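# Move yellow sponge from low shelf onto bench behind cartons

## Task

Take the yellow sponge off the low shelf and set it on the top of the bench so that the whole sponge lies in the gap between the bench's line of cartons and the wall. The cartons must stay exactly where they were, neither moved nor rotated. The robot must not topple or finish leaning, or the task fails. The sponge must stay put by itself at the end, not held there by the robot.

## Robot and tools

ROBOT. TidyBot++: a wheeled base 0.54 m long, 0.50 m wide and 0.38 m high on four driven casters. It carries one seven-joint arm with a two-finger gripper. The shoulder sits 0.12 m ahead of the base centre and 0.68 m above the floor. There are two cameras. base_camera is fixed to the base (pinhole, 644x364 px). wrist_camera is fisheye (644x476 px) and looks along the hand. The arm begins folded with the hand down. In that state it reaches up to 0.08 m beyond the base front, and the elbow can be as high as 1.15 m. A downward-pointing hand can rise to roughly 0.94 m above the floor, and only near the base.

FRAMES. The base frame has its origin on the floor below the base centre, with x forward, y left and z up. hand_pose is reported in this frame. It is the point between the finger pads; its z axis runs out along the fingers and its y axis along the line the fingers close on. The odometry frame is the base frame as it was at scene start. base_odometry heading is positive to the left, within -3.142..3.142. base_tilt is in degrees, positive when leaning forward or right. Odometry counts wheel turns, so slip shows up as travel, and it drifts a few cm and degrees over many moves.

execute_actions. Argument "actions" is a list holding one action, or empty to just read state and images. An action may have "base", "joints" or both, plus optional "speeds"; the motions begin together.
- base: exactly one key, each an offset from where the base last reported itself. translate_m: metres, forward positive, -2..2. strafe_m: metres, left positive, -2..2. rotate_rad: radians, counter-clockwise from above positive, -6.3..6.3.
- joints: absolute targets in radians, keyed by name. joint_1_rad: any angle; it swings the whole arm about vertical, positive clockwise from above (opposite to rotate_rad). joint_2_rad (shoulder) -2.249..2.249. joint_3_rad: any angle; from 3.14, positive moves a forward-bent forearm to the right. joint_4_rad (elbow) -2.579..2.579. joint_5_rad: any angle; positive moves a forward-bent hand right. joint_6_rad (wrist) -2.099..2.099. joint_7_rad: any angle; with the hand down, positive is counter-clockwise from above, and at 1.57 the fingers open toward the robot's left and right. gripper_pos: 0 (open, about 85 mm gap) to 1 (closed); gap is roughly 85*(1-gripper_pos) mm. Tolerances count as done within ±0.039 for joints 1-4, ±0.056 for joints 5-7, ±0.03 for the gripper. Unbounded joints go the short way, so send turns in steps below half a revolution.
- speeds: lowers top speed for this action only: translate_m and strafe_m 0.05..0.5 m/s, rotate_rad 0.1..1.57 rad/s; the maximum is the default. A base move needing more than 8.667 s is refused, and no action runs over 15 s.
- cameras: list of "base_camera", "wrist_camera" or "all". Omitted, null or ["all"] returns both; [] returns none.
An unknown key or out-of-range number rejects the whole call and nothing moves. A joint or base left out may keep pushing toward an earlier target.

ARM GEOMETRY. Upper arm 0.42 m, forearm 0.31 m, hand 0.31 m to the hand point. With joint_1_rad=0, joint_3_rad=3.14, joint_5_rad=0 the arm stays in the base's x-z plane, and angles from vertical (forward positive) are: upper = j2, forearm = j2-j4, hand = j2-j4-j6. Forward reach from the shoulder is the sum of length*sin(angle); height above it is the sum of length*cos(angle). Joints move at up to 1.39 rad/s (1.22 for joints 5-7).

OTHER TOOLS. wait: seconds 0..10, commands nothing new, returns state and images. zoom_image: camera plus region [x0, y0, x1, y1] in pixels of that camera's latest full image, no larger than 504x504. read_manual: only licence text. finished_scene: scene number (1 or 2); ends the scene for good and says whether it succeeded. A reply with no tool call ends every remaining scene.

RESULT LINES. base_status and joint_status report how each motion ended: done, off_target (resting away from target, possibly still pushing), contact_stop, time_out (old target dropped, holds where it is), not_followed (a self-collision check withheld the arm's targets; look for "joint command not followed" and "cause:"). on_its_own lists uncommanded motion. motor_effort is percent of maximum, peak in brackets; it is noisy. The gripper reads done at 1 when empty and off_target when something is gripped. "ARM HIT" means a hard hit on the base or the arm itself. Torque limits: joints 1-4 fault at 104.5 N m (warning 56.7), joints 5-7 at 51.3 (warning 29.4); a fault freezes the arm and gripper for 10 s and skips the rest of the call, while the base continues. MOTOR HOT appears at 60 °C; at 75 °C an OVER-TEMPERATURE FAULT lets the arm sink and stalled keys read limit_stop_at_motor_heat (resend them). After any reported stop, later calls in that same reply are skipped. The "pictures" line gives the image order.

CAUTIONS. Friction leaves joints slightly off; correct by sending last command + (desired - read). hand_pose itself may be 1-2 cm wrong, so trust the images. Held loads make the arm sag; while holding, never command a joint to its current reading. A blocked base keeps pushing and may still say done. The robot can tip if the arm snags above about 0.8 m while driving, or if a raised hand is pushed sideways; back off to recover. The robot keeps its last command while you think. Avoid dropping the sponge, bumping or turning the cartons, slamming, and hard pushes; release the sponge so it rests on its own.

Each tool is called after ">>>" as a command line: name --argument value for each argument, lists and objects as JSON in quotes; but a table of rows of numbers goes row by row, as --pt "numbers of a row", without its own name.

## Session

>>> execute_actions --actions '[]'

Scene clock: 0.00 s.
base_odometry: x=+0.000 y=+0.000 heading=+0.000 (m, m, rad; odometry frame)
base_tilt: forward=-0.1 right=+0.7 (deg)
base_status: not commanded
joint_positions: joint_1_rad=-0.047 joint_2_rad=-0.312 joint_3_rad=+3.139 joint_4_rad=-2.495 joint_5_rad=+0.006 joint_6_rad=-0.844 joint_7_rad=+1.528 gripper_pos=+0.000
joint_status: not commanded
motor_effort: joint_1_rad=+0 joint_2_rad=-1 joint_3_rad=+0 joint_4_rad=+10 joint_5_rad=+1 joint_6_rad=+0 joint_7_rad=+0 (%)
hand_pose: x=+0.2827 y=+0.0079 z=+0.5925 quat_wxyz=(+0.000, +0.998, +0.005, +0.058) (m; base frame)
pictures: base_camera, wrist_camera
Images, in order (width x height): base_camera 644x364, wrist_camera 644x476.

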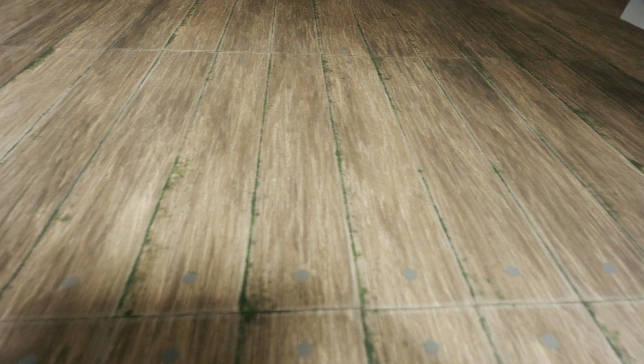

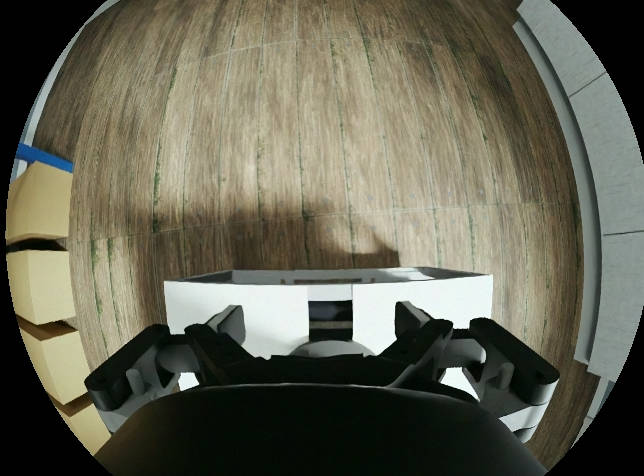

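>>> execute_actions --actions '[{"joints":{"joint_6_rad":0.3,"joint_1_rad":-0.5}}]' --cameras '["wrist_camera"]'

>>> execute_actions --actions '[{"joints":{"joint_1_rad":-1.6}}]' --cameras '["wrist_camera"]'

Scene clock: 5.93 s.
base_odometry: x=+0.000 y=+0.000 heading=+0.000 (m, m, rad; odometry frame)
base_tilt: forward=-0.1 right=+0.7 (deg)
base_status: not commanded
joint_positions: joint_1_rad=-0.479 joint_2_rad=-0.312 joint_3_rad=+3.139 joint_4_rad=-2.495 joint_5_rad=+0.006 joint_6_rad=+0.265 joint_7_rad=+1.528 gripper_pos=+0.000
joint_status: all done
motor_effort: joint_1_rad=+0(0) joint_2_rad=-7(7) joint_3_rad=+0(0) joint_4_rad=+17(17) joint_5_rad=+1(1) joint_6_rad=+7(6) joint_7_rad=+0(0) (%)
hand_pose: x=+0.4911 y=+0.1966 z=+0.7960 quat_wxyz=(-0.148, +0.798, +0.181, +0.555) (m; base frame)
pictures: wrist_camera
Images, in order (width x height): wrist_camera 644x476.

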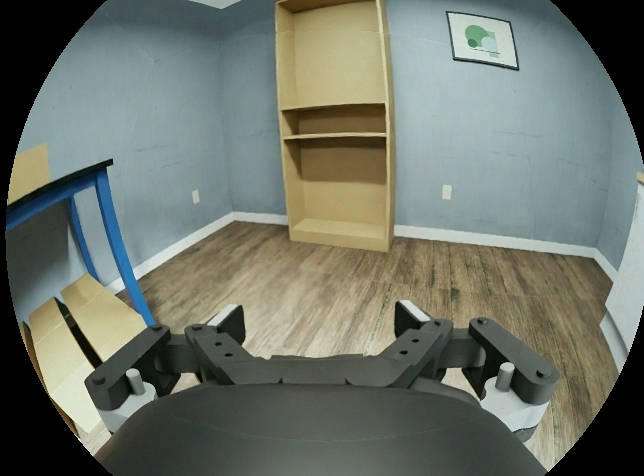

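Scene clock: 8.30 s.
base_odometry: x=+0.000 y=+0.000 heading=+0.000 (m, m, rad; odometry frame)
base_tilt: forward=-0.1 right=+0.7 (deg)
base_status: not commanded
joint_positions: joint_1_rad=-1.579 joint_2_rad=-0.312 joint_3_rad=+3.139 joint_4_rad=-2.495 joint_5_rad=+0.006 joint_6_rad=+0.265 joint_7_rad=+1.528 gripper_pos=+0.000
joint_status: all done
motor_effort: joint_1_rad=+0(0) joint_2_rad=-7(7) joint_3_rad=+0(1) joint_4_rad=+17(17) joint_5_rad=+1(1) joint_6_rad=+8(8) joint_7_rad=+0(0) (%)
hand_pose: x=+0.1126 y=+0.4208 z=+0.7960 quat_wxyz=(-0.416, +0.586, +0.572, +0.396) (m; base frame)
pictures: wrist_camera
Images, in order (width x height): wrist_camera 644x476.

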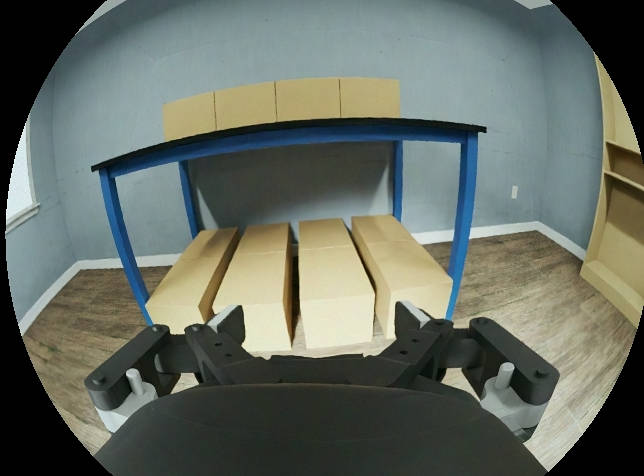

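>>> execute_actions --actions '[{"joints":{"joint_1_rad":-3.0}}]' --cameras '["wrist_camera"]'

Scene clock: 14.50 s.
base_odometry: x=+0.000 y=+0.000 heading=+0.000 (m, m, rad; odometry frame)
base_tilt: forward=-0.1 right=+0.7 (deg)
base_status: not commanded
joint_positions: joint_1_rad=-2.979 joint_2_rad=-0.312 joint_3_rad=+3.139 joint_4_rad=-2.495 joint_5_rad=+0.006 joint_6_rad=+0.265 joint_7_rad=+1.528 gripper_pos=+0.000
joint_status: all done
motor_effort: joint_1_rad=+0(0) joint_2_rad=-7(7) joint_3_rad=+0(0) joint_4_rad=+17(17) joint_5_rad=+1(1) joint_6_rad=+8(7) joint_7_rad=+0(0) (%)
hand_pose: x=-0.2968 y=+0.0652 z=+0.7960 quat_wxyz=(-0.573, +0.080, +0.815, +0.035) (m; base frame)
pictures: wrist_camera
Images, in order (width x height): wrist_camera 644x476.

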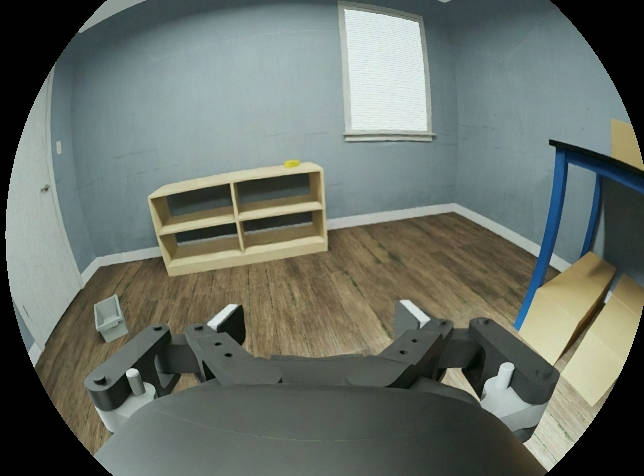

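>>> execute_actions --actions '[{"base":{"rotate_rad":3.1},"joints":{"joint_1_rad":0.0}}]' --cameras '["wrist_camera"]'

>>> execute_actions --actions '[{"base":{"translate_m":1.2},"joints":{"joint_2_rad":0.2,"joint_3_rad":3.14,"joint_4_rad":-1.5,"joint_5_rad":0.0,"joint_6_rad":-0.5,"joint_7_rad":1.57}}]'

Scene clock: 32.20 s.
base_odometry: x=+0.000 y=+0.000 heading=+3.099 (m, m, rad; odometry frame)
base_tilt: forward=-0.1 right=+0.7 (deg)
base_status: done
joint_positions: joint_1_rad=-0.021 joint_2_rad=-0.312 joint_3_rad=+3.139 joint_4_rad=-2.495 joint_5_rad=+0.006 joint_6_rad=+0.265 joint_7_rad=+1.528 gripper_pos=+0.000
joint_status: all done
motor_effort: joint_1_rad=+0(0) joint_2_rad=-6(8) joint_3_rad=+0(1) joint_4_rad=+16(17) joint_5_rad=+1(1) joint_6_rad=+7(8) joint_7_rad=+0(0) (%)
hand_pose: x=+0.5397 y=+0.0116 z=+0.7960 quat_wxyz=(-0.017, +0.818, -0.005, +0.574) (m; base frame)
pictures: wrist_camera
Images, in order (width x height): wrist_camera 644x476.

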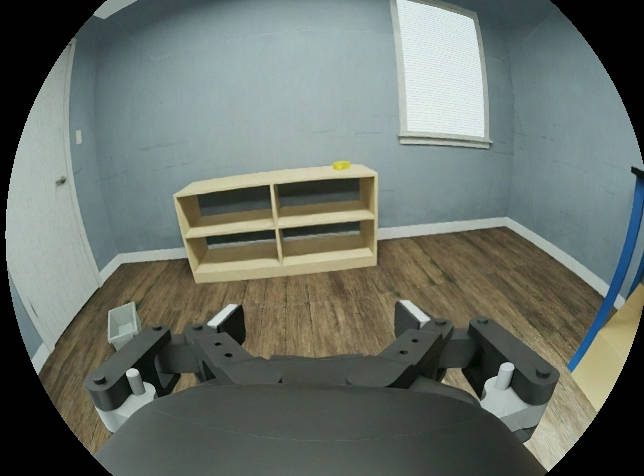

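Scene clock: 35.97 s.
base_odometry: x=-1.199 y=+0.049 heading=+3.100 (m, m, rad; odometry frame)
base_tilt: forward=-0.1 right=+0.7 (deg)
base_status: done
joint_positions: joint_1_rad=-0.020 joint_2_rad=+0.192 joint_3_rad=+3.139 joint_4_rad=-1.519 joint_5_rad=+0.006 joint_6_rad=-0.459 joint_7_rad=+1.536 gripper_pos=+0.000
joint_status: all done
motor_effort: joint_1_rad=+0(1) joint_2_rad=-27(29) joint_3_rad=+0(0) joint_4_rad=+19(19) joint_5_rad=+1(1) joint_6_rad=+7(9) joint_7_rad=+0(0) (%)
hand_pose: x=+0.7674 y=+0.0152 z=+0.8756 quat_wxyz=(-0.011, +0.884, -0.004, +0.467) (m; base frame)
pictures: base_camera, wrist_camera
Images, in order (width x height): base_camera 644x364, wrist_camera 644x476.

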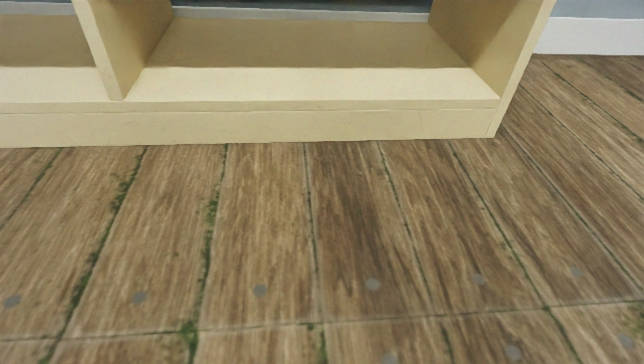

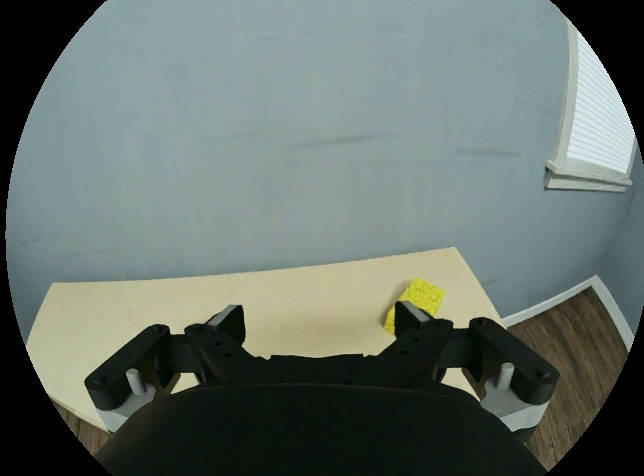

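>>> execute_actions --actions '[{"base":{"strafe_m":-0.2},"joints":{"joint_2_rad":0.2,"joint_4_rad":-1.2,"joint_6_rad":-1.68}}]' --cameras '[]'

>>> execute_actions --actions '[{"base":{"translate_m":0.2}}]'

Scene clock: 43.67 s.
base_odometry: x=-1.191 y=+0.249 heading=+3.101 (m, m, rad; odometry frame)
base_tilt: forward=-0.1 right=+0.7 (deg)
base_status: done
joint_positions: joint_1_rad=-0.009 joint_2_rad=+0.192 joint_3_rad=+3.140 joint_4_rad=-1.221 joint_5_rad=+0.006 joint_6_rad=-1.650 joint_7_rad=+1.536 gripper_pos=+0.000
joint_status: all done
motor_effort: joint_1_rad=+0(3) joint_2_rad=-22(28) joint_3_rad=+0(3) joint_4_rad=+15(19) joint_5_rad=+1(0) joint_6_rad=+1(7) joint_7_rad=+0(0) (%)
hand_pose: x=+0.5342 y=+0.0039 z=+0.8342 quat_wxyz=(+0.002, +0.999, -0.012, +0.040) (m; base frame)
pictures: none
No camera images: the call's "cameras" was empty. Leave "cameras" out to get every camera's image.

Scene clock: 45.30 s.
base_odometry: x=-1.391 y=+0.257 heading=+3.100 (m, m, rad; odometry frame)
base_tilt: forward=-0.1 right=+0.7 (deg)
base_status: done
joint_positions: joint_1_rad=-0.009 joint_2_rad=+0.200 joint_3_rad=+3.140 joint_4_rad=-1.219 joint_5_rad=+0.006 joint_6_rad=-1.650 joint_7_rad=+1.536 gripper_pos=+0.000
joint_status: not commanded
motor_effort: joint_1_rad=+0(1) joint_2_rad=-24(27) joint_3_rad=+0(0) joint_4_rad=+15(17) joint_5_rad=+1(1) joint_6_rad=+1(2) joint_7_rad=+0(0) (%)
hand_pose: x=+0.5359 y=+0.0039 z=+0.8310 quat_wxyz=(+0.002, +0.999, -0.012, +0.036) (m; base frame)
pictures: base_camera, wrist_camera
Images, in order (width x height): base_camera 644x364, wrist_camera 644x476.

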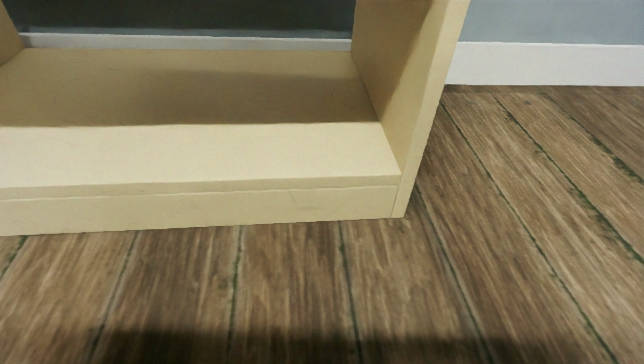

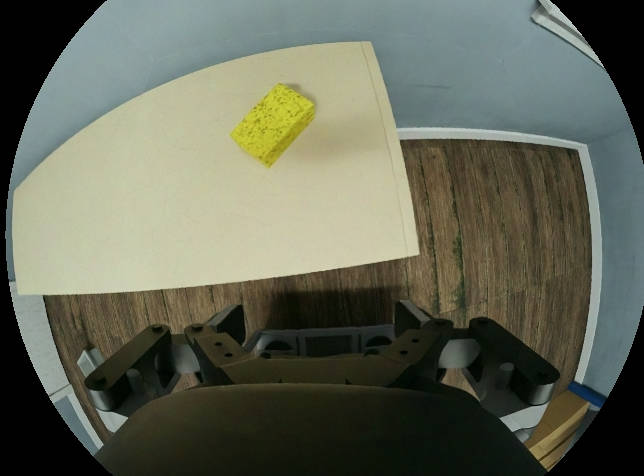

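>>> execute_actions --actions '[{"base":{"translate_m":0.12},"joints":{"joint_1_rad":-0.165,"joint_2_rad":0.52,"joint_4_rad":-0.83,"joint_6_rad":-1.82,"joint_7_rad":0.64}}]' --cameras '["wrist_camera"]'

Scene clock: 60.63 s.
base_odometry: x=-1.511 y=+0.263 heading=+3.100 (m, m, rad; odometry frame)
base_tilt: forward=+0.0 right=+0.7 (deg)
base_status: done
joint_positions: joint_1_rad=-0.146 joint_2_rad=+0.519 joint_3_rad=+3.140 joint_4_rad=-0.853 joint_5_rad=+0.006 joint_6_rad=-1.777 joint_7_rad=+0.666 gripper_pos=+0.000
joint_status: all done
motor_effort: joint_1_rad=+0(1) joint_2_rad=-34(37) joint_3_rad=-1(1) joint_4_rad=+14(16) joint_5_rad=+1(0) joint_6_rad=+0(2) joint_7_rad=+1(0) (%)
hand_pose: x=+0.6277 y=+0.0752 z=+0.7981 quat_wxyz=(+0.004, +0.929, -0.370, -0.002) (m; base frame)
pictures: wrist_camera
Images, in order (width x height): wrist_camera 644x476.

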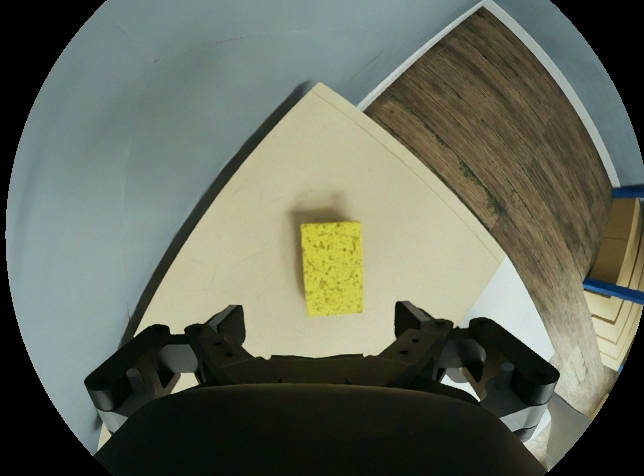

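>>> execute_actions --actions '[{"joints":{"joint_1_rad":-0.085,"joint_2_rad":0.545,"joint_4_rad":-1.24,"joint_6_rad":-1.35,"joint_7_rad":0.72}}]' --cameras '["wrist_camera"]'

Scene clock: 67.43 s.
base_odometry: x=-1.511 y=+0.263 heading=+3.100 (m, m, rad; odometry frame)
base_tilt: forward=+0.0 right=+0.7 (deg)
base_status: not commanded
joint_positions: joint_1_rad=-0.106 joint_2_rad=+0.534 joint_3_rad=+3.140 joint_4_rad=-1.221 joint_5_rad=+0.006 joint_6_rad=-1.391 joint_7_rad=+0.687 gripper_pos=+0.000
joint_status: all done
motor_effort: joint_1_rad=+0(1) joint_2_rad=-34(36) joint_3_rad=-1(1) joint_4_rad=+15(15) joint_5_rad=+1(1) joint_6_rad=+0(1) joint_7_rad=+0(1) (%)
hand_pose: x=+0.6378 y=+0.0556 z=+0.6751 quat_wxyz=(+0.003, +0.926, -0.378, -0.001) (m; base frame)
pictures: wrist_camera
Images, in order (width x height): wrist_camera 644x476.

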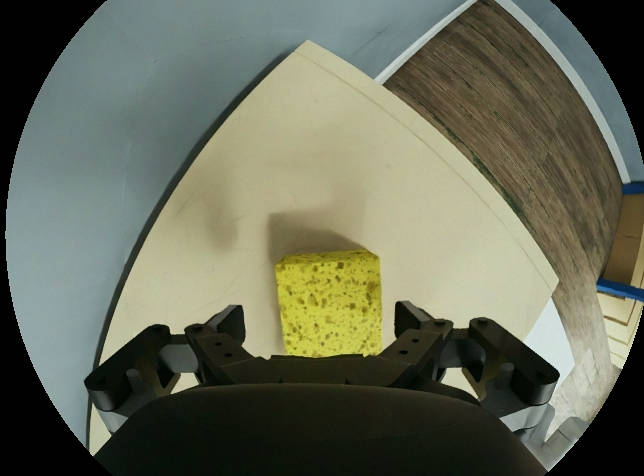

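>>> execute_actions --actions '[{"joints":{"joint_4_rad":-1.275,"joint_6_rad":-1.31}}]' --cameras '[]'

>>> execute_actions --actions '[{"joints":{"gripper_pos":1.0}}]' --cameras '["wrist_camera"]'

Scene clock: 71.50 s.
base_odometry: x=-1.511 y=+0.263 heading=+3.100 (m, m, rad; odometry frame)
base_tilt: forward=+0.0 right=+0.7 (deg)
base_status: not commanded
joint_positions: joint_1_rad=-0.106 joint_2_rad=+0.535 joint_3_rad=+3.140 joint_4_rad=-1.257 joint_5_rad=+0.006 joint_6_rad=-1.351 joint_7_rad=+0.687 gripper_pos=+0.000
joint_status: all done
motor_effort: joint_1_rad=+0(0) joint_2_rad=-34(34) joint_3_rad=-1(1) joint_4_rad=+15(15) joint_5_rad=+1(1) joint_6_rad=+0(1) joint_7_rad=+0(0) (%)
hand_pose: x=+0.6367 y=+0.0555 z=+0.6632 quat_wxyz=(+0.003, +0.926, -0.378, +0.000) (m; base frame)
pictures: none
No camera images: the call's "cameras" was empty. Leave "cameras" out to get every camera's image.

Scene clock: 86.50 s.
base_odometry: x=-1.511 y=+0.263 heading=+3.100 (m, m, rad; odometry frame)
base_tilt: forward=-0.1 right=+0.7 (deg)
base_status: not commanded
joint_positions: joint_1_rad=-0.105 joint_2_rad=+0.516 joint_3_rad=+3.140 joint_4_rad=-1.255 joint_5_rad=+0.006 joint_6_rad=-1.329 joint_7_rad=+0.687 gripper_pos=+0.999
joint_status: all done
motor_effort: joint_1_rad=+0(3) joint_2_rad=-21(34) joint_3_rad=-1(2) joint_4_rad=+6(15) joint_5_rad=+1(2) joint_6_rad=-3(3) joint_7_rad=+0(0) (%)
hand_pose: x=+0.6447 y=+0.0558 z=+0.6741 quat_wxyz=(-0.008, +0.926, -0.378, +0.019) (m; base frame)
pictures: wrist_camera
Images, in order (width x height): wrist_camera 644x476.

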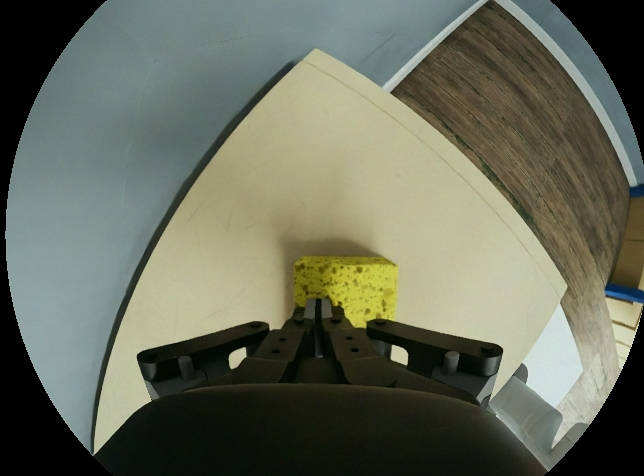

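>>> execute_actions --actions '[{"joints":{"gripper_pos":0.0,"joint_2_rad":0.5,"joint_4_rad":-1.05,"joint_6_rad":-1.62}}]' --cameras '["wrist_camera"]'

Scene clock: 91.13 s.
base_odometry: x=-1.511 y=+0.263 heading=+3.100 (m, m, rad; odometry frame)
base_tilt: forward=+0.0 right=+0.7 (deg)
base_status: not commanded
joint_positions: joint_1_rad=-0.105 joint_2_rad=+0.506 joint_3_rad=+3.140 joint_4_rad=-1.067 joint_5_rad=+0.006 joint_6_rad=-1.580 joint_7_rad=+0.687 gripper_pos=+0.000
joint_status: all done
motor_effort: joint_1_rad=+0(1) joint_2_rad=-34(38) joint_3_rad=-1(1) joint_4_rad=+16(16) joint_5_rad=+1(2) joint_6_rad=+0(2) joint_7_rad=+0(0) (%)
hand_pose: x=+0.6307 y=+0.0541 z=+0.7377 quat_wxyz=(+0.005, +0.925, -0.379, -0.004) (m; base frame)
pictures: wrist_camera
Images, in order (width x height): wrist_camera 644x476.

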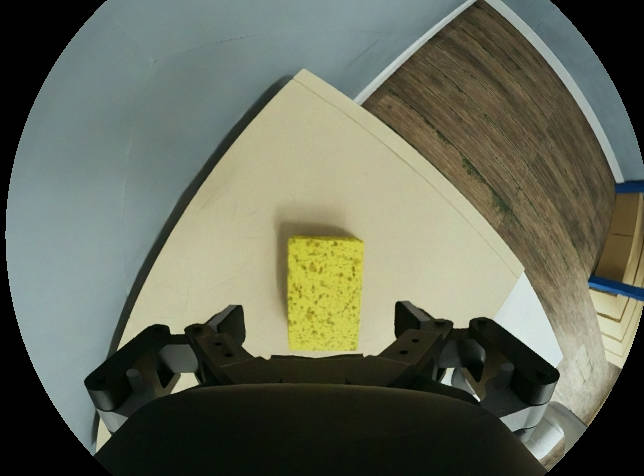

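>>> execute_actions --actions '[{"joints":{"joint_2_rad":0.55,"joint_4_rad":-1.3,"joint_6_rad":-1.3}}]' --cameras '["wrist_camera"]'

Scene clock: 100.07 s.
base_odometry: x=-1.511 y=+0.263 heading=+3.100 (m, m, rad; odometry frame)
base_tilt: forward=+0.0 right=+0.7 (deg)
base_status: not commanded
joint_positions: joint_1_rad=-0.105 joint_2_rad=+0.542 joint_3_rad=+3.140 joint_4_rad=-1.284 joint_5_rad=+0.006 joint_6_rad=-1.340 joint_7_rad=+0.687 gripper_pos=+0.000
joint_status: all done
motor_effort: joint_1_rad=+0(0) joint_2_rad=-34(36) joint_3_rad=-1(1) joint_4_rad=+15(14) joint_5_rad=+1(1) joint_6_rad=+0(0) joint_7_rad=+0(0) (%)
hand_pose: x=+0.6299 y=+0.0541 z=+0.6519 quat_wxyz=(+0.008, +0.926, -0.378, -0.009) (m; base frame)
pictures: wrist_camera
Images, in order (width x height): wrist_camera 644x476.

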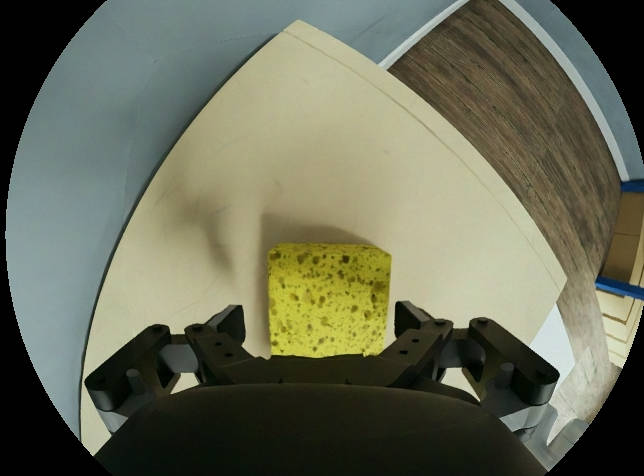

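Close to an intermediate target to avoid a long timeout.

>>> execute_actions --actions '[{"joints":{"gripper_pos":0.6}}]' --cameras '["wrist_camera"]'

Scene clock: 103.30 s.
base_odometry: x=-1.511 y=+0.263 heading=+3.100 (m, m, rad; odometry frame)
base_tilt: forward=+0.0 right=+0.7 (deg)
base_status: not commanded
joint_positions: joint_1_rad=-0.105 joint_2_rad=+0.537 joint_3_rad=+3.140 joint_4_rad=-1.285 joint_5_rad=+0.006 joint_6_rad=-1.340 joint_7_rad=+0.687 gripper_pos=+0.417
joint_status: gripper_pos off_target (ended at +0.417, target +0.600)
motor_effort: joint_1_rad=+0(0) joint_2_rad=-28(35) joint_3_rad=-1(1) joint_4_rad=+11(14) joint_5_rad=+1(1) joint_6_rad=+0(0) joint_7_rad=+0(0) (%)
hand_pose: x=+0.6295 y=+0.0541 z=+0.6537 quat_wxyz=(+0.007, +0.926, -0.378, -0.008) (m; base frame)
pictures: wrist_camera
Images, in order (width x height): wrist_camera 644x476.

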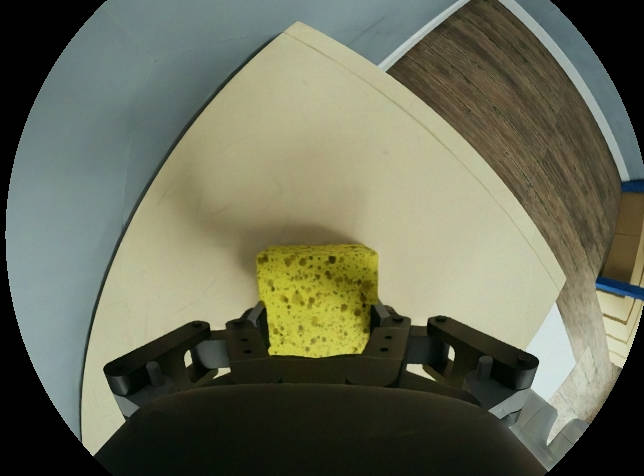

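>>> execute_actions --actions '[{"joints":{"gripper_pos":1.0,"joint_1_rad":0.0,"joint_2_rad":0.25,"joint_4_rad":-1.1,"joint_6_rad":-1.7}}]' --cameras '[]'

>>> execute_actions --actions '[{"base":{"translate_m":-0.1},"joints":{"joint_2_rad":-0.3,"joint_4_rad":-1.6,"joint_6_rad":-0.9,"joint_7_rad":1.57}}]' --cameras '["wrist_camera"]'

>>> execute_actions --actions '[{"base":{"rotate_rad":-1.57}}]'

Scene clock: 112.03 s.
base_odometry: x=-1.511 y=+0.263 heading=+3.100 (m, m, rad; odometry frame)
base_tilt: forward=-0.1 right=+0.7 (deg)
base_status: not commanded
joint_positions: joint_1_rad=-0.021 joint_2_rad=+0.244 joint_3_rad=+3.140 joint_4_rad=-1.113 joint_5_rad=+0.006 joint_6_rad=-1.663 joint_7_rad=+0.687 gripper_pos=+0.417
joint_status: gripper_pos off_target (ended at +0.417, target +1.000); the others done
motor_effort: joint_1_rad=+0(0) joint_2_rad=-25(38) joint_3_rad=-1(1) joint_4_rad=+15(17) joint_5_rad=+1(1) joint_6_rad=+1(2) joint_7_rad=+0(0) (%)
hand_pose: x=+0.5654 y=+0.0098 z=+0.8477 quat_wxyz=(-0.024, +0.907, -0.417, +0.056) (m; base frame)
pictures: none
No camera images: the call's "cameras" was empty. Leave "cameras" out to get every camera's image.

Scene clock: 113.80 s.
base_odometry: x=-1.411 y=+0.259 heading=+3.100 (m, m, rad; odometry frame)
base_tilt: forward=-0.1 right=+0.7 (deg)
base_status: done
joint_positions: joint_1_rad=-0.021 joint_2_rad=-0.287 joint_3_rad=+3.140 joint_4_rad=-1.579 joint_5_rad=+0.006 joint_6_rad=-0.941 joint_7_rad=+1.541 gripper_pos=+0.417
joint_status: all done
motor_effort: joint_1_rad=+0(1) joint_2_rad=-9(29) joint_3_rad=+0(1) joint_4_rad=+18(19) joint_5_rad=+1(1) joint_6_rad=+7(7) joint_7_rad=+0(1) (%)
hand_pose: x=+0.5473 y=+0.0095 z=+0.9804 quat_wxyz=(-0.008, +0.899, -0.003, +0.439) (m; base frame)
pictures: wrist_camera
Images, in order (width x height): wrist_camera 644x476.

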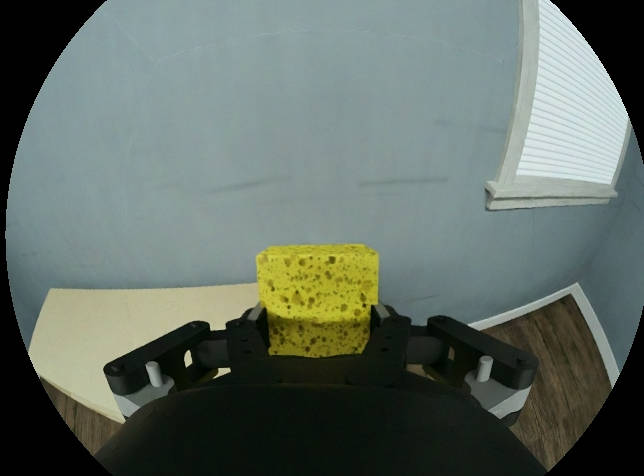

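Scene clock: 116.13 s.
base_odometry: x=-1.411 y=+0.259 heading=+1.531 (m, m, rad; odometry frame)
base_tilt: forward=-0.1 right=+0.7 (deg)
base_status: done
joint_positions: joint_1_rad=-0.014 joint_2_rad=-0.287 joint_3_rad=+3.142 joint_4_rad=-1.579 joint_5_rad=+0.006 joint_6_rad=-0.940 joint_7_rad=+1.541 gripper_pos=+0.417
joint_status: not commanded
motor_effort: joint_1_rad=+0(1) joint_2_rad=-10(11) joint_3_rad=+0(2) joint_4_rad=+18(19) joint_5_rad=+0(0) joint_6_rad=+6(7) joint_7_rad=+0(0) (%)
hand_pose: x=+0.5476 y=+0.0059 z=+0.9807 quat_wxyz=(-0.007, +0.898, -0.007, +0.439) (m; base frame)
pictures: base_camera, wrist_camera
Images, in order (width x height): base_camera 644x364, wrist_camera 644x476.

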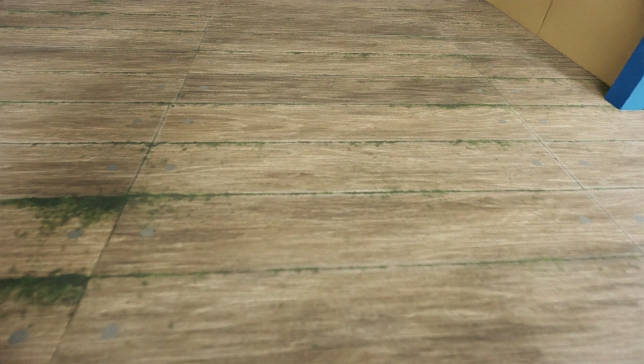

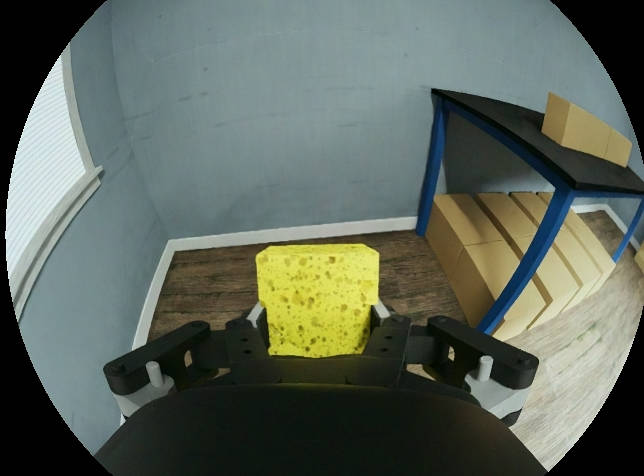

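>>> execute_actions --actions '[{"base":{"translate_m":1.0},"joints":{"joint_2_rad":-0.4,"joint_6_rad":-0.55}}]'

Scene clock: 125.50 s.
base_odometry: x=-1.370 y=+1.258 heading=+1.530 (m, m, rad; odometry frame)
base_tilt: forward=-0.1 right=+0.7 (deg)
base_status: done
joint_positions: joint_1_rad=-0.014 joint_2_rad=-0.403 joint_3_rad=+3.142 joint_4_rad=-1.587 joint_5_rad=+0.006 joint_6_rad=-0.579 joint_7_rad=+1.541 gripper_pos=+0.417
joint_status: all done
motor_effort: joint_1_rad=+0(0) joint_2_rad=-6(11) joint_3_rad=+0(1) joint_4_rad=+19(20) joint_5_rad=+1(1) joint_6_rad=+8(8) joint_7_rad=+0(0) (%)
hand_pose: x=+0.5507 y=+0.0064 z=+1.1280 quat_wxyz=(-0.011, +0.772, -0.005, +0.636) (m; base frame)
pictures: base_camera, wrist_camera
Images, in order (width x height): base_camera 644x364, wrist_camera 644x476.

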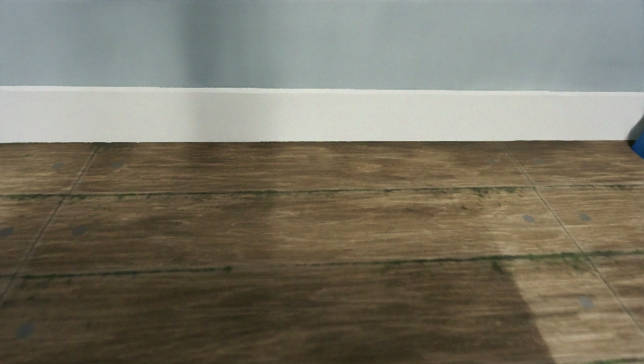

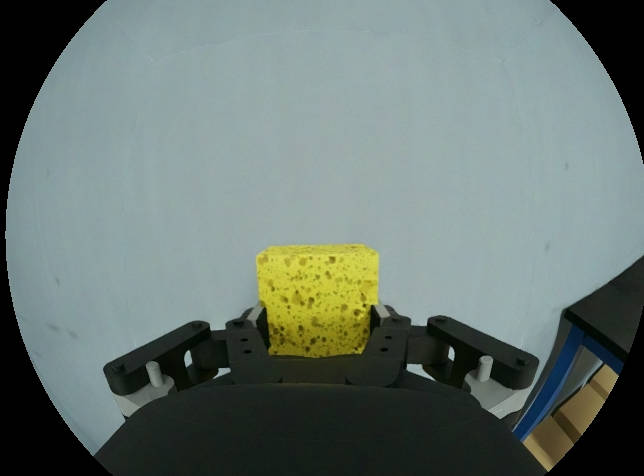

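>>> execute_actions --actions '[{"base":{"rotate_rad":-1.57}}]' --cameras '[]'

>>> execute_actions --actions '[{"base":{"strafe_m":0.33}}]'

Scene clock: 134.33 s.
base_odometry: x=-1.370 y=+1.258 heading=-0.039 (m, m, rad; odometry frame)
base_tilt: forward=-0.1 right=+0.7 (deg)
base_status: done
joint_positions: joint_1_rad=-0.013 joint_2_rad=-0.403 joint_3_rad=+3.143 joint_4_rad=-1.587 joint_5_rad=+0.006 joint_6_rad=-0.579 joint_7_rad=+1.541 gripper_pos=+0.417
joint_status: not commanded
motor_effort: joint_1_rad=+0(1) joint_2_rad=-6(7) joint_3_rad=+0(2) joint_4_rad=+19(19) joint_5_rad=+1(0) joint_6_rad=+8(8) joint_7_rad=+0(0) (%)
hand_pose: x=+0.5508 y=+0.0050 z=+1.1280 quat_wxyz=(-0.011, +0.772, -0.006, +0.636) (m; base frame)
pictures: none
No camera images: the call's "cameras" was empty. Leave "cameras" out to get every camera's image.

Scene clock: 136.33 s.
base_odometry: x=-1.356 y=+1.588 heading=-0.040 (m, m, rad; odometry frame)
base_tilt: forward=-0.1 right=+0.7 (deg)
base_status: done
joint_positions: joint_1_rad=-0.013 joint_2_rad=-0.403 joint_3_rad=+3.140 joint_4_rad=-1.587 joint_5_rad=+0.006 joint_6_rad=-0.579 joint_7_rad=+1.541 gripper_pos=+0.417
joint_status: not commanded
motor_effort: joint_1_rad=+0(1) joint_2_rad=-6(7) joint_3_rad=+0(3) joint_4_rad=+19(19) joint_5_rad=+1(0) joint_6_rad=+8(8) joint_7_rad=+0(0) (%)
hand_pose: x=+0.5507 y=+0.0071 z=+1.1280 quat_wxyz=(-0.011, +0.772, -0.005, +0.636) (m; base frame)
pictures: base_camera, wrist_camera
Images, in order (width x height): base_camera 644x364, wrist_camera 644x476.

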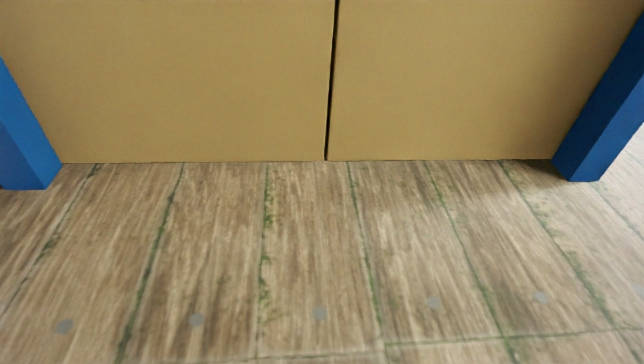

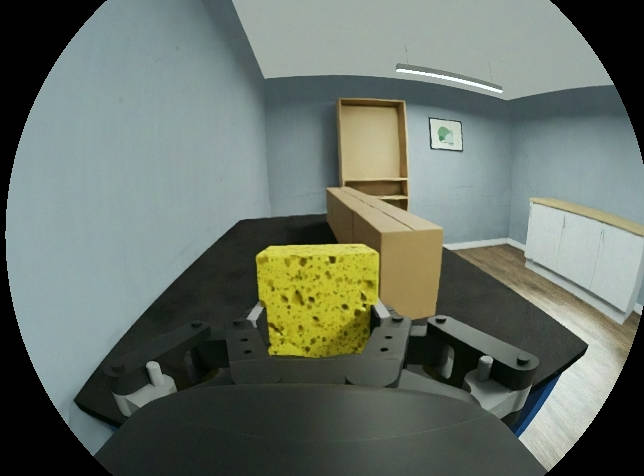

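>>> execute_actions --actions '[{"base":{"strafe_m":0.1},"joints":{"joint_1_rad":-0.15,"joint_6_rad":-0.9}}]' --cameras '[]'

>>> execute_actions --actions '[{"base":{"translate_m":0.24},"speeds":{"translate_m":0.3}}]'

Scene clock: 144.10 s.
base_odometry: x=-1.352 y=+1.688 heading=-0.041 (m, m, rad; odometry frame)
base_tilt: forward=-0.1 right=+0.7 (deg)
base_status: done
joint_positions: joint_1_rad=-0.134 joint_2_rad=-0.403 joint_3_rad=+3.134 joint_4_rad=-1.589 joint_5_rad=+0.006 joint_6_rad=-0.866 joint_7_rad=+1.541 gripper_pos=+0.417
joint_status: all done
motor_effort: joint_1_rad=+0(0) joint_2_rad=-5(7) joint_3_rad=+0(3) joint_4_rad=+18(20) joint_5_rad=+1(2) joint_6_rad=+7(8) joint_7_rad=+0(0) (%)
hand_pose: x=+0.5171 y=+0.0578 z=+1.0426 quat_wxyz=(-0.040, +0.854, +0.049, +0.517) (m; base frame)
pictures: none
No camera images: the call's "cameras" was empty. Leave "cameras" out to get every camera's image.

Scene clock: 145.87 s.
base_odometry: x=-1.112 y=+1.678 heading=-0.041 (m, m, rad; odometry frame)
base_tilt: forward=-0.1 right=+0.7 (deg)
base_status: done
joint_positions: joint_1_rad=-0.134 joint_2_rad=-0.402 joint_3_rad=+3.134 joint_4_rad=-1.589 joint_5_rad=+0.006 joint_6_rad=-0.867 joint_7_rad=+1.541 gripper_pos=+0.417
joint_status: not commanded
motor_effort: joint_1_rad=+0(1) joint_2_rad=-6(9) joint_3_rad=+0(1) joint_4_rad=+19(19) joint_5_rad=+1(1) joint_6_rad=+7(7) joint_7_rad=+0(0) (%)
hand_pose: x=+0.5174 y=+0.0579 z=+1.0421 quat_wxyz=(-0.040, +0.854, +0.049, +0.516) (m; base frame)
pictures: base_camera, wrist_camera
Images, in order (width x height): base_camera 644x364, wrist_camera 644x476.

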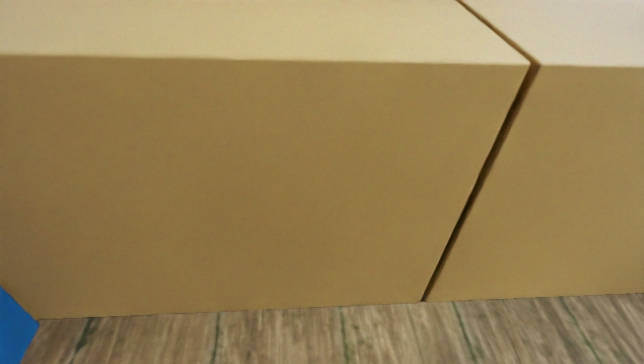

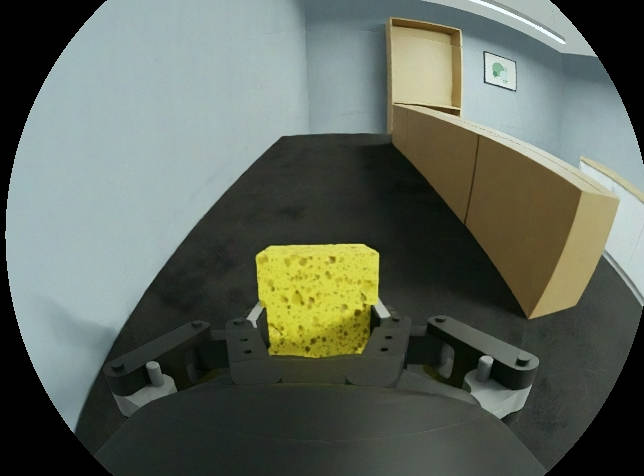

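>>> execute_actions --actions '[{"joints":{"joint_2_rad":0.0,"joint_4_rad":-0.9}}]' --cameras '[]'

>>> execute_actions --actions '[{"joints":{"joint_2_rad":0.36,"joint_4_rad":-0.64,"joint_6_rad":-1.42}}]' --cameras '["wrist_camera"]'

Scene clock: 152.73 s.
base_odometry: x=-1.112 y=+1.678 heading=-0.041 (m, m, rad; odometry frame)
base_tilt: forward=-0.1 right=+0.7 (deg)
base_status: not commanded
joint_positions: joint_1_rad=-0.134 joint_2_rad=-0.014 joint_3_rad=+3.134 joint_4_rad=-0.922 joint_5_rad=+0.006 joint_6_rad=-0.867 joint_7_rad=+1.541 gripper_pos=+0.417
joint_status: all done
motor_effort: joint_1_rad=+0(0) joint_2_rad=-17(19) joint_3_rad=+0(0) joint_4_rad=+17(20) joint_5_rad=+1(1) joint_6_rad=+8(8) joint_7_rad=+0(0) (%)
hand_pose: x=+0.6605 y=+0.0776 z=+1.2325 quat_wxyz=(-0.051, +0.774, +0.044, +0.629) (m; base frame)
pictures: none
No camera images: the call's "cameras" was empty. Leave "cameras" out to get every camera's image.

Scene clock: 154.53 s.
base_odometry: x=-1.112 y=+1.678 heading=-0.041 (m, m, rad; odometry frame)
base_tilt: forward=+0.0 right=+0.7 (deg)
base_status: not commanded
joint_positions: joint_1_rad=-0.134 joint_2_rad=+0.368 joint_3_rad=+3.134 joint_4_rad=-0.662 joint_5_rad=+0.006 joint_6_rad=-1.382 joint_7_rad=+1.541 gripper_pos=+0.417
joint_status: all done
motor_effort: joint_1_rad=+0(0) joint_2_rad=-30(34) joint_3_rad=-1(1) joint_4_rad=+16(19) joint_5_rad=+1(1) joint_6_rad=+6(7) joint_7_rad=+0(0) (%)
hand_pose: x=+0.7411 y=+0.0874 z=+1.0044 quat_wxyz=(-0.029, +0.933, +0.051, +0.356) (m; base frame)
pictures: wrist_camera
Images, in order (width x height): wrist_camera 644x476.

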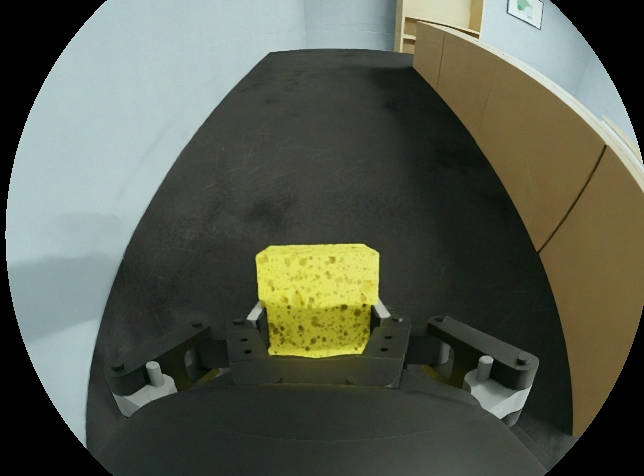

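>>> execute_actions --actions '[{"base":{"translate_m":0.06},"speeds":{"translate_m":0.1}}]' --cameras '[]'

>>> execute_actions --actions '[{"joints":{"joint_2_rad":0.38,"joint_4_rad":-0.75,"joint_6_rad":-1.27}}]' --cameras '["wrist_camera"]'

Scene clock: 164.03 s.
base_odometry: x=-1.052 y=+1.676 heading=-0.040 (m, m, rad; odometry frame)
base_tilt: forward=+0.0 right=+0.7 (deg)
base_status: done
joint_positions: joint_1_rad=-0.134 joint_2_rad=+0.365 joint_3_rad=+3.134 joint_4_rad=-0.661 joint_5_rad=+0.006 joint_6_rad=-1.382 joint_7_rad=+1.541 gripper_pos=+0.417
joint_status: not commanded
motor_effort: joint_1_rad=+0(2) joint_2_rad=-30(34) joint_3_rad=-1(1) joint_4_rad=+16(17) joint_5_rad=+1(1) joint_6_rad=+6(6) joint_7_rad=+0(0) (%)
hand_pose: x=+0.7402 y=+0.0873 z=+1.0064 quat_wxyz=(-0.029, +0.932, +0.051, +0.357) (m; base frame)
pictures: none
No camera images: the call's "cameras" was empty. Leave "cameras" out to get every camera's image.

Scene clock: 165.10 s.
base_odometry: x=-1.053 y=+1.676 heading=-0.040 (m, m, rad; odometry frame)
base_tilt: forward=+0.0 right=+0.7 (deg)
base_status: not commanded
joint_positions: joint_1_rad=-0.134 joint_2_rad=+0.366 joint_3_rad=+3.134 joint_4_rad=-0.724 joint_5_rad=+0.006 joint_6_rad=-1.303 joint_7_rad=+1.541 gripper_pos=+0.417
joint_status: all done
motor_effort: joint_1_rad=+0(0) joint_2_rad=-29(31) joint_3_rad=-1(1) joint_4_rad=+15(16) joint_5_rad=+1(0) joint_6_rad=+5(5) joint_7_rad=+0(0) (%)
hand_pose: x=+0.7539 y=+0.0893 z=+0.9919 quat_wxyz=(-0.030, +0.929, +0.051, +0.364) (m; base frame)
pictures: wrist_camera
Images, in order (width x height): wrist_camera 644x476.

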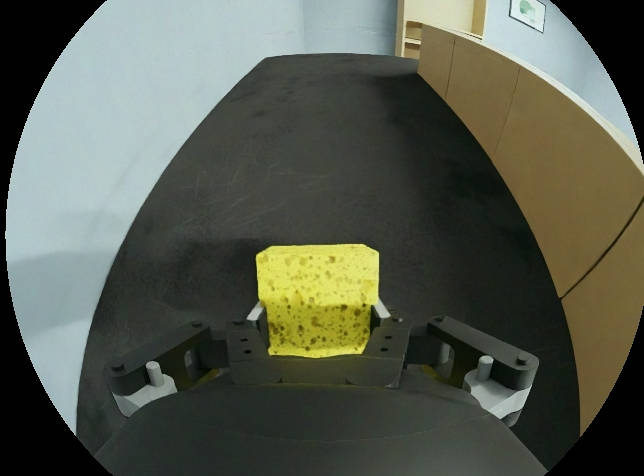

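>>> execute_actions --actions '[{"joints":{"joint_4_rad":-0.8,"joint_6_rad":-1.23}}]' --cameras '["wrist_camera"]'

Scene clock: 168.90 s.
base_odometry: x=-1.053 y=+1.676 heading=-0.040 (m, m, rad; odometry frame)
base_tilt: forward=+0.0 right=+0.7 (deg)
base_status: not commanded
joint_positions: joint_1_rad=-0.134 joint_2_rad=+0.356 joint_3_rad=+3.134 joint_4_rad=-0.757 joint_5_rad=+0.006 joint_6_rad=-1.261 joint_7_rad=+1.541 gripper_pos=+0.417
joint_status: joint_4_rad off_target (ended at -0.757, target -0.800); the others done
motor_effort: joint_1_rad=+0(0) joint_2_rad=-24(29) joint_3_rad=-1(1) joint_4_rad=+13(15) joint_5_rad=+1(0) joint_6_rad=+4(5) joint_7_rad=+0(0) (%)
hand_pose: x=+0.7573 y=+0.0899 z=+0.9910 quat_wxyz=(-0.030, +0.926, +0.051, +0.373) (m; base frame)
pictures: wrist_camera
Images, in order (width x height): wrist_camera 644x476.

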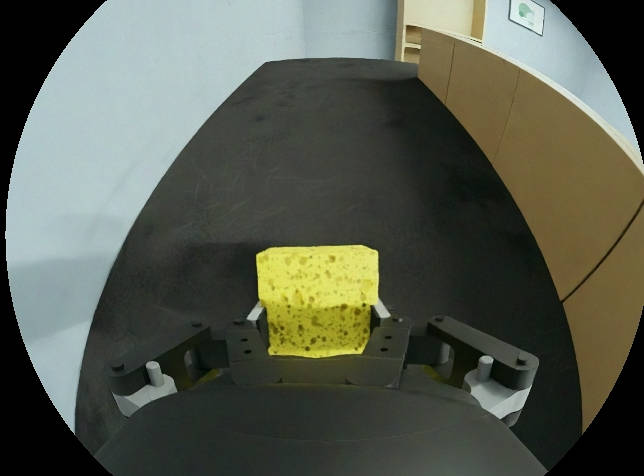

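Contact. Release.

>>> execute_actions --actions '[{"joints":{"gripper_pos":0.0,"joint_4_rad":-0.76}}]' --cameras '[]'

>>> execute_actions --actions '[{"joints":{"joint_2_rad":0.15,"joint_4_rad":-0.7,"joint_6_rad":-1.5}}]' --cameras '["wrist_camera"]'

Scene clock: 172.57 s.
base_odometry: x=-1.053 y=+1.676 heading=-0.040 (m, m, rad; odometry frame)
base_tilt: forward=+0.0 right=+0.7 (deg)
base_status: not commanded
joint_positions: joint_1_rad=-0.134 joint_2_rad=+0.368 joint_3_rad=+3.134 joint_4_rad=-0.754 joint_5_rad=+0.006 joint_6_rad=-1.260 joint_7_rad=+1.541 gripper_pos=+0.000
joint_status: all done
motor_effort: joint_1_rad=-1(0) joint_2_rad=-31(31) joint_3_rad=-1(1) joint_4_rad=+17(17) joint_5_rad=+1(1) joint_6_rad=+6(5) joint_7_rad=+0(0) (%)
hand_pose: x=+0.7616 y=+0.0904 z=+0.9855 quat_wxyz=(-0.030, +0.927, +0.051, +0.370) (m; base frame)
pictures: none
No camera images: the call's "cameras" was empty. Leave "cameras" out to get every camera's image.

Scene clock: 174.13 s.
base_odometry: x=-1.053 y=+1.676 heading=-0.040 (m, m, rad; odometry frame)
base_tilt: forward=-0.1 right=+0.7 (deg)
base_status: not commanded
joint_positions: joint_1_rad=-0.134 joint_2_rad=+0.142 joint_3_rad=+3.134 joint_4_rad=-0.711 joint_5_rad=+0.006 joint_6_rad=-1.460 joint_7_rad=+1.541 gripper_pos=+0.000
joint_status: all done
motor_effort: joint_1_rad=+0(0) joint_2_rad=-20(35) joint_3_rad=-1(1) joint_4_rad=+15(18) joint_5_rad=+1(1) joint_6_rad=+7(7) joint_7_rad=+0(0) (%)
hand_pose: x=+0.6396 y=+0.0736 z=+1.0945 quat_wxyz=(-0.032, +0.914, +0.050, +0.401) (m; base frame)
pictures: wrist_camera
Images, in order (width x height): wrist_camera 644x476.

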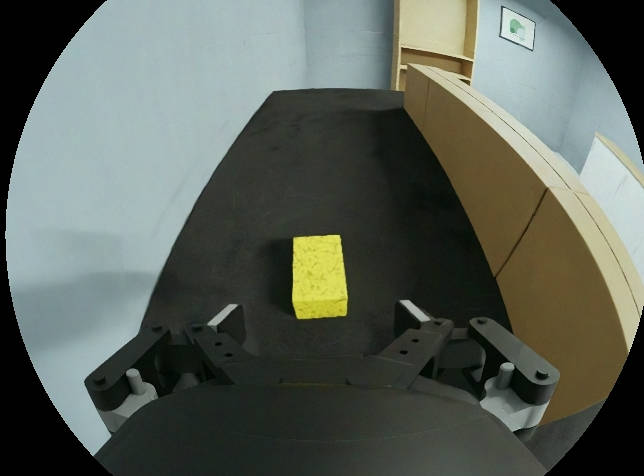

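>>> finished_scene --scene 2

The scene is finished: the task was done.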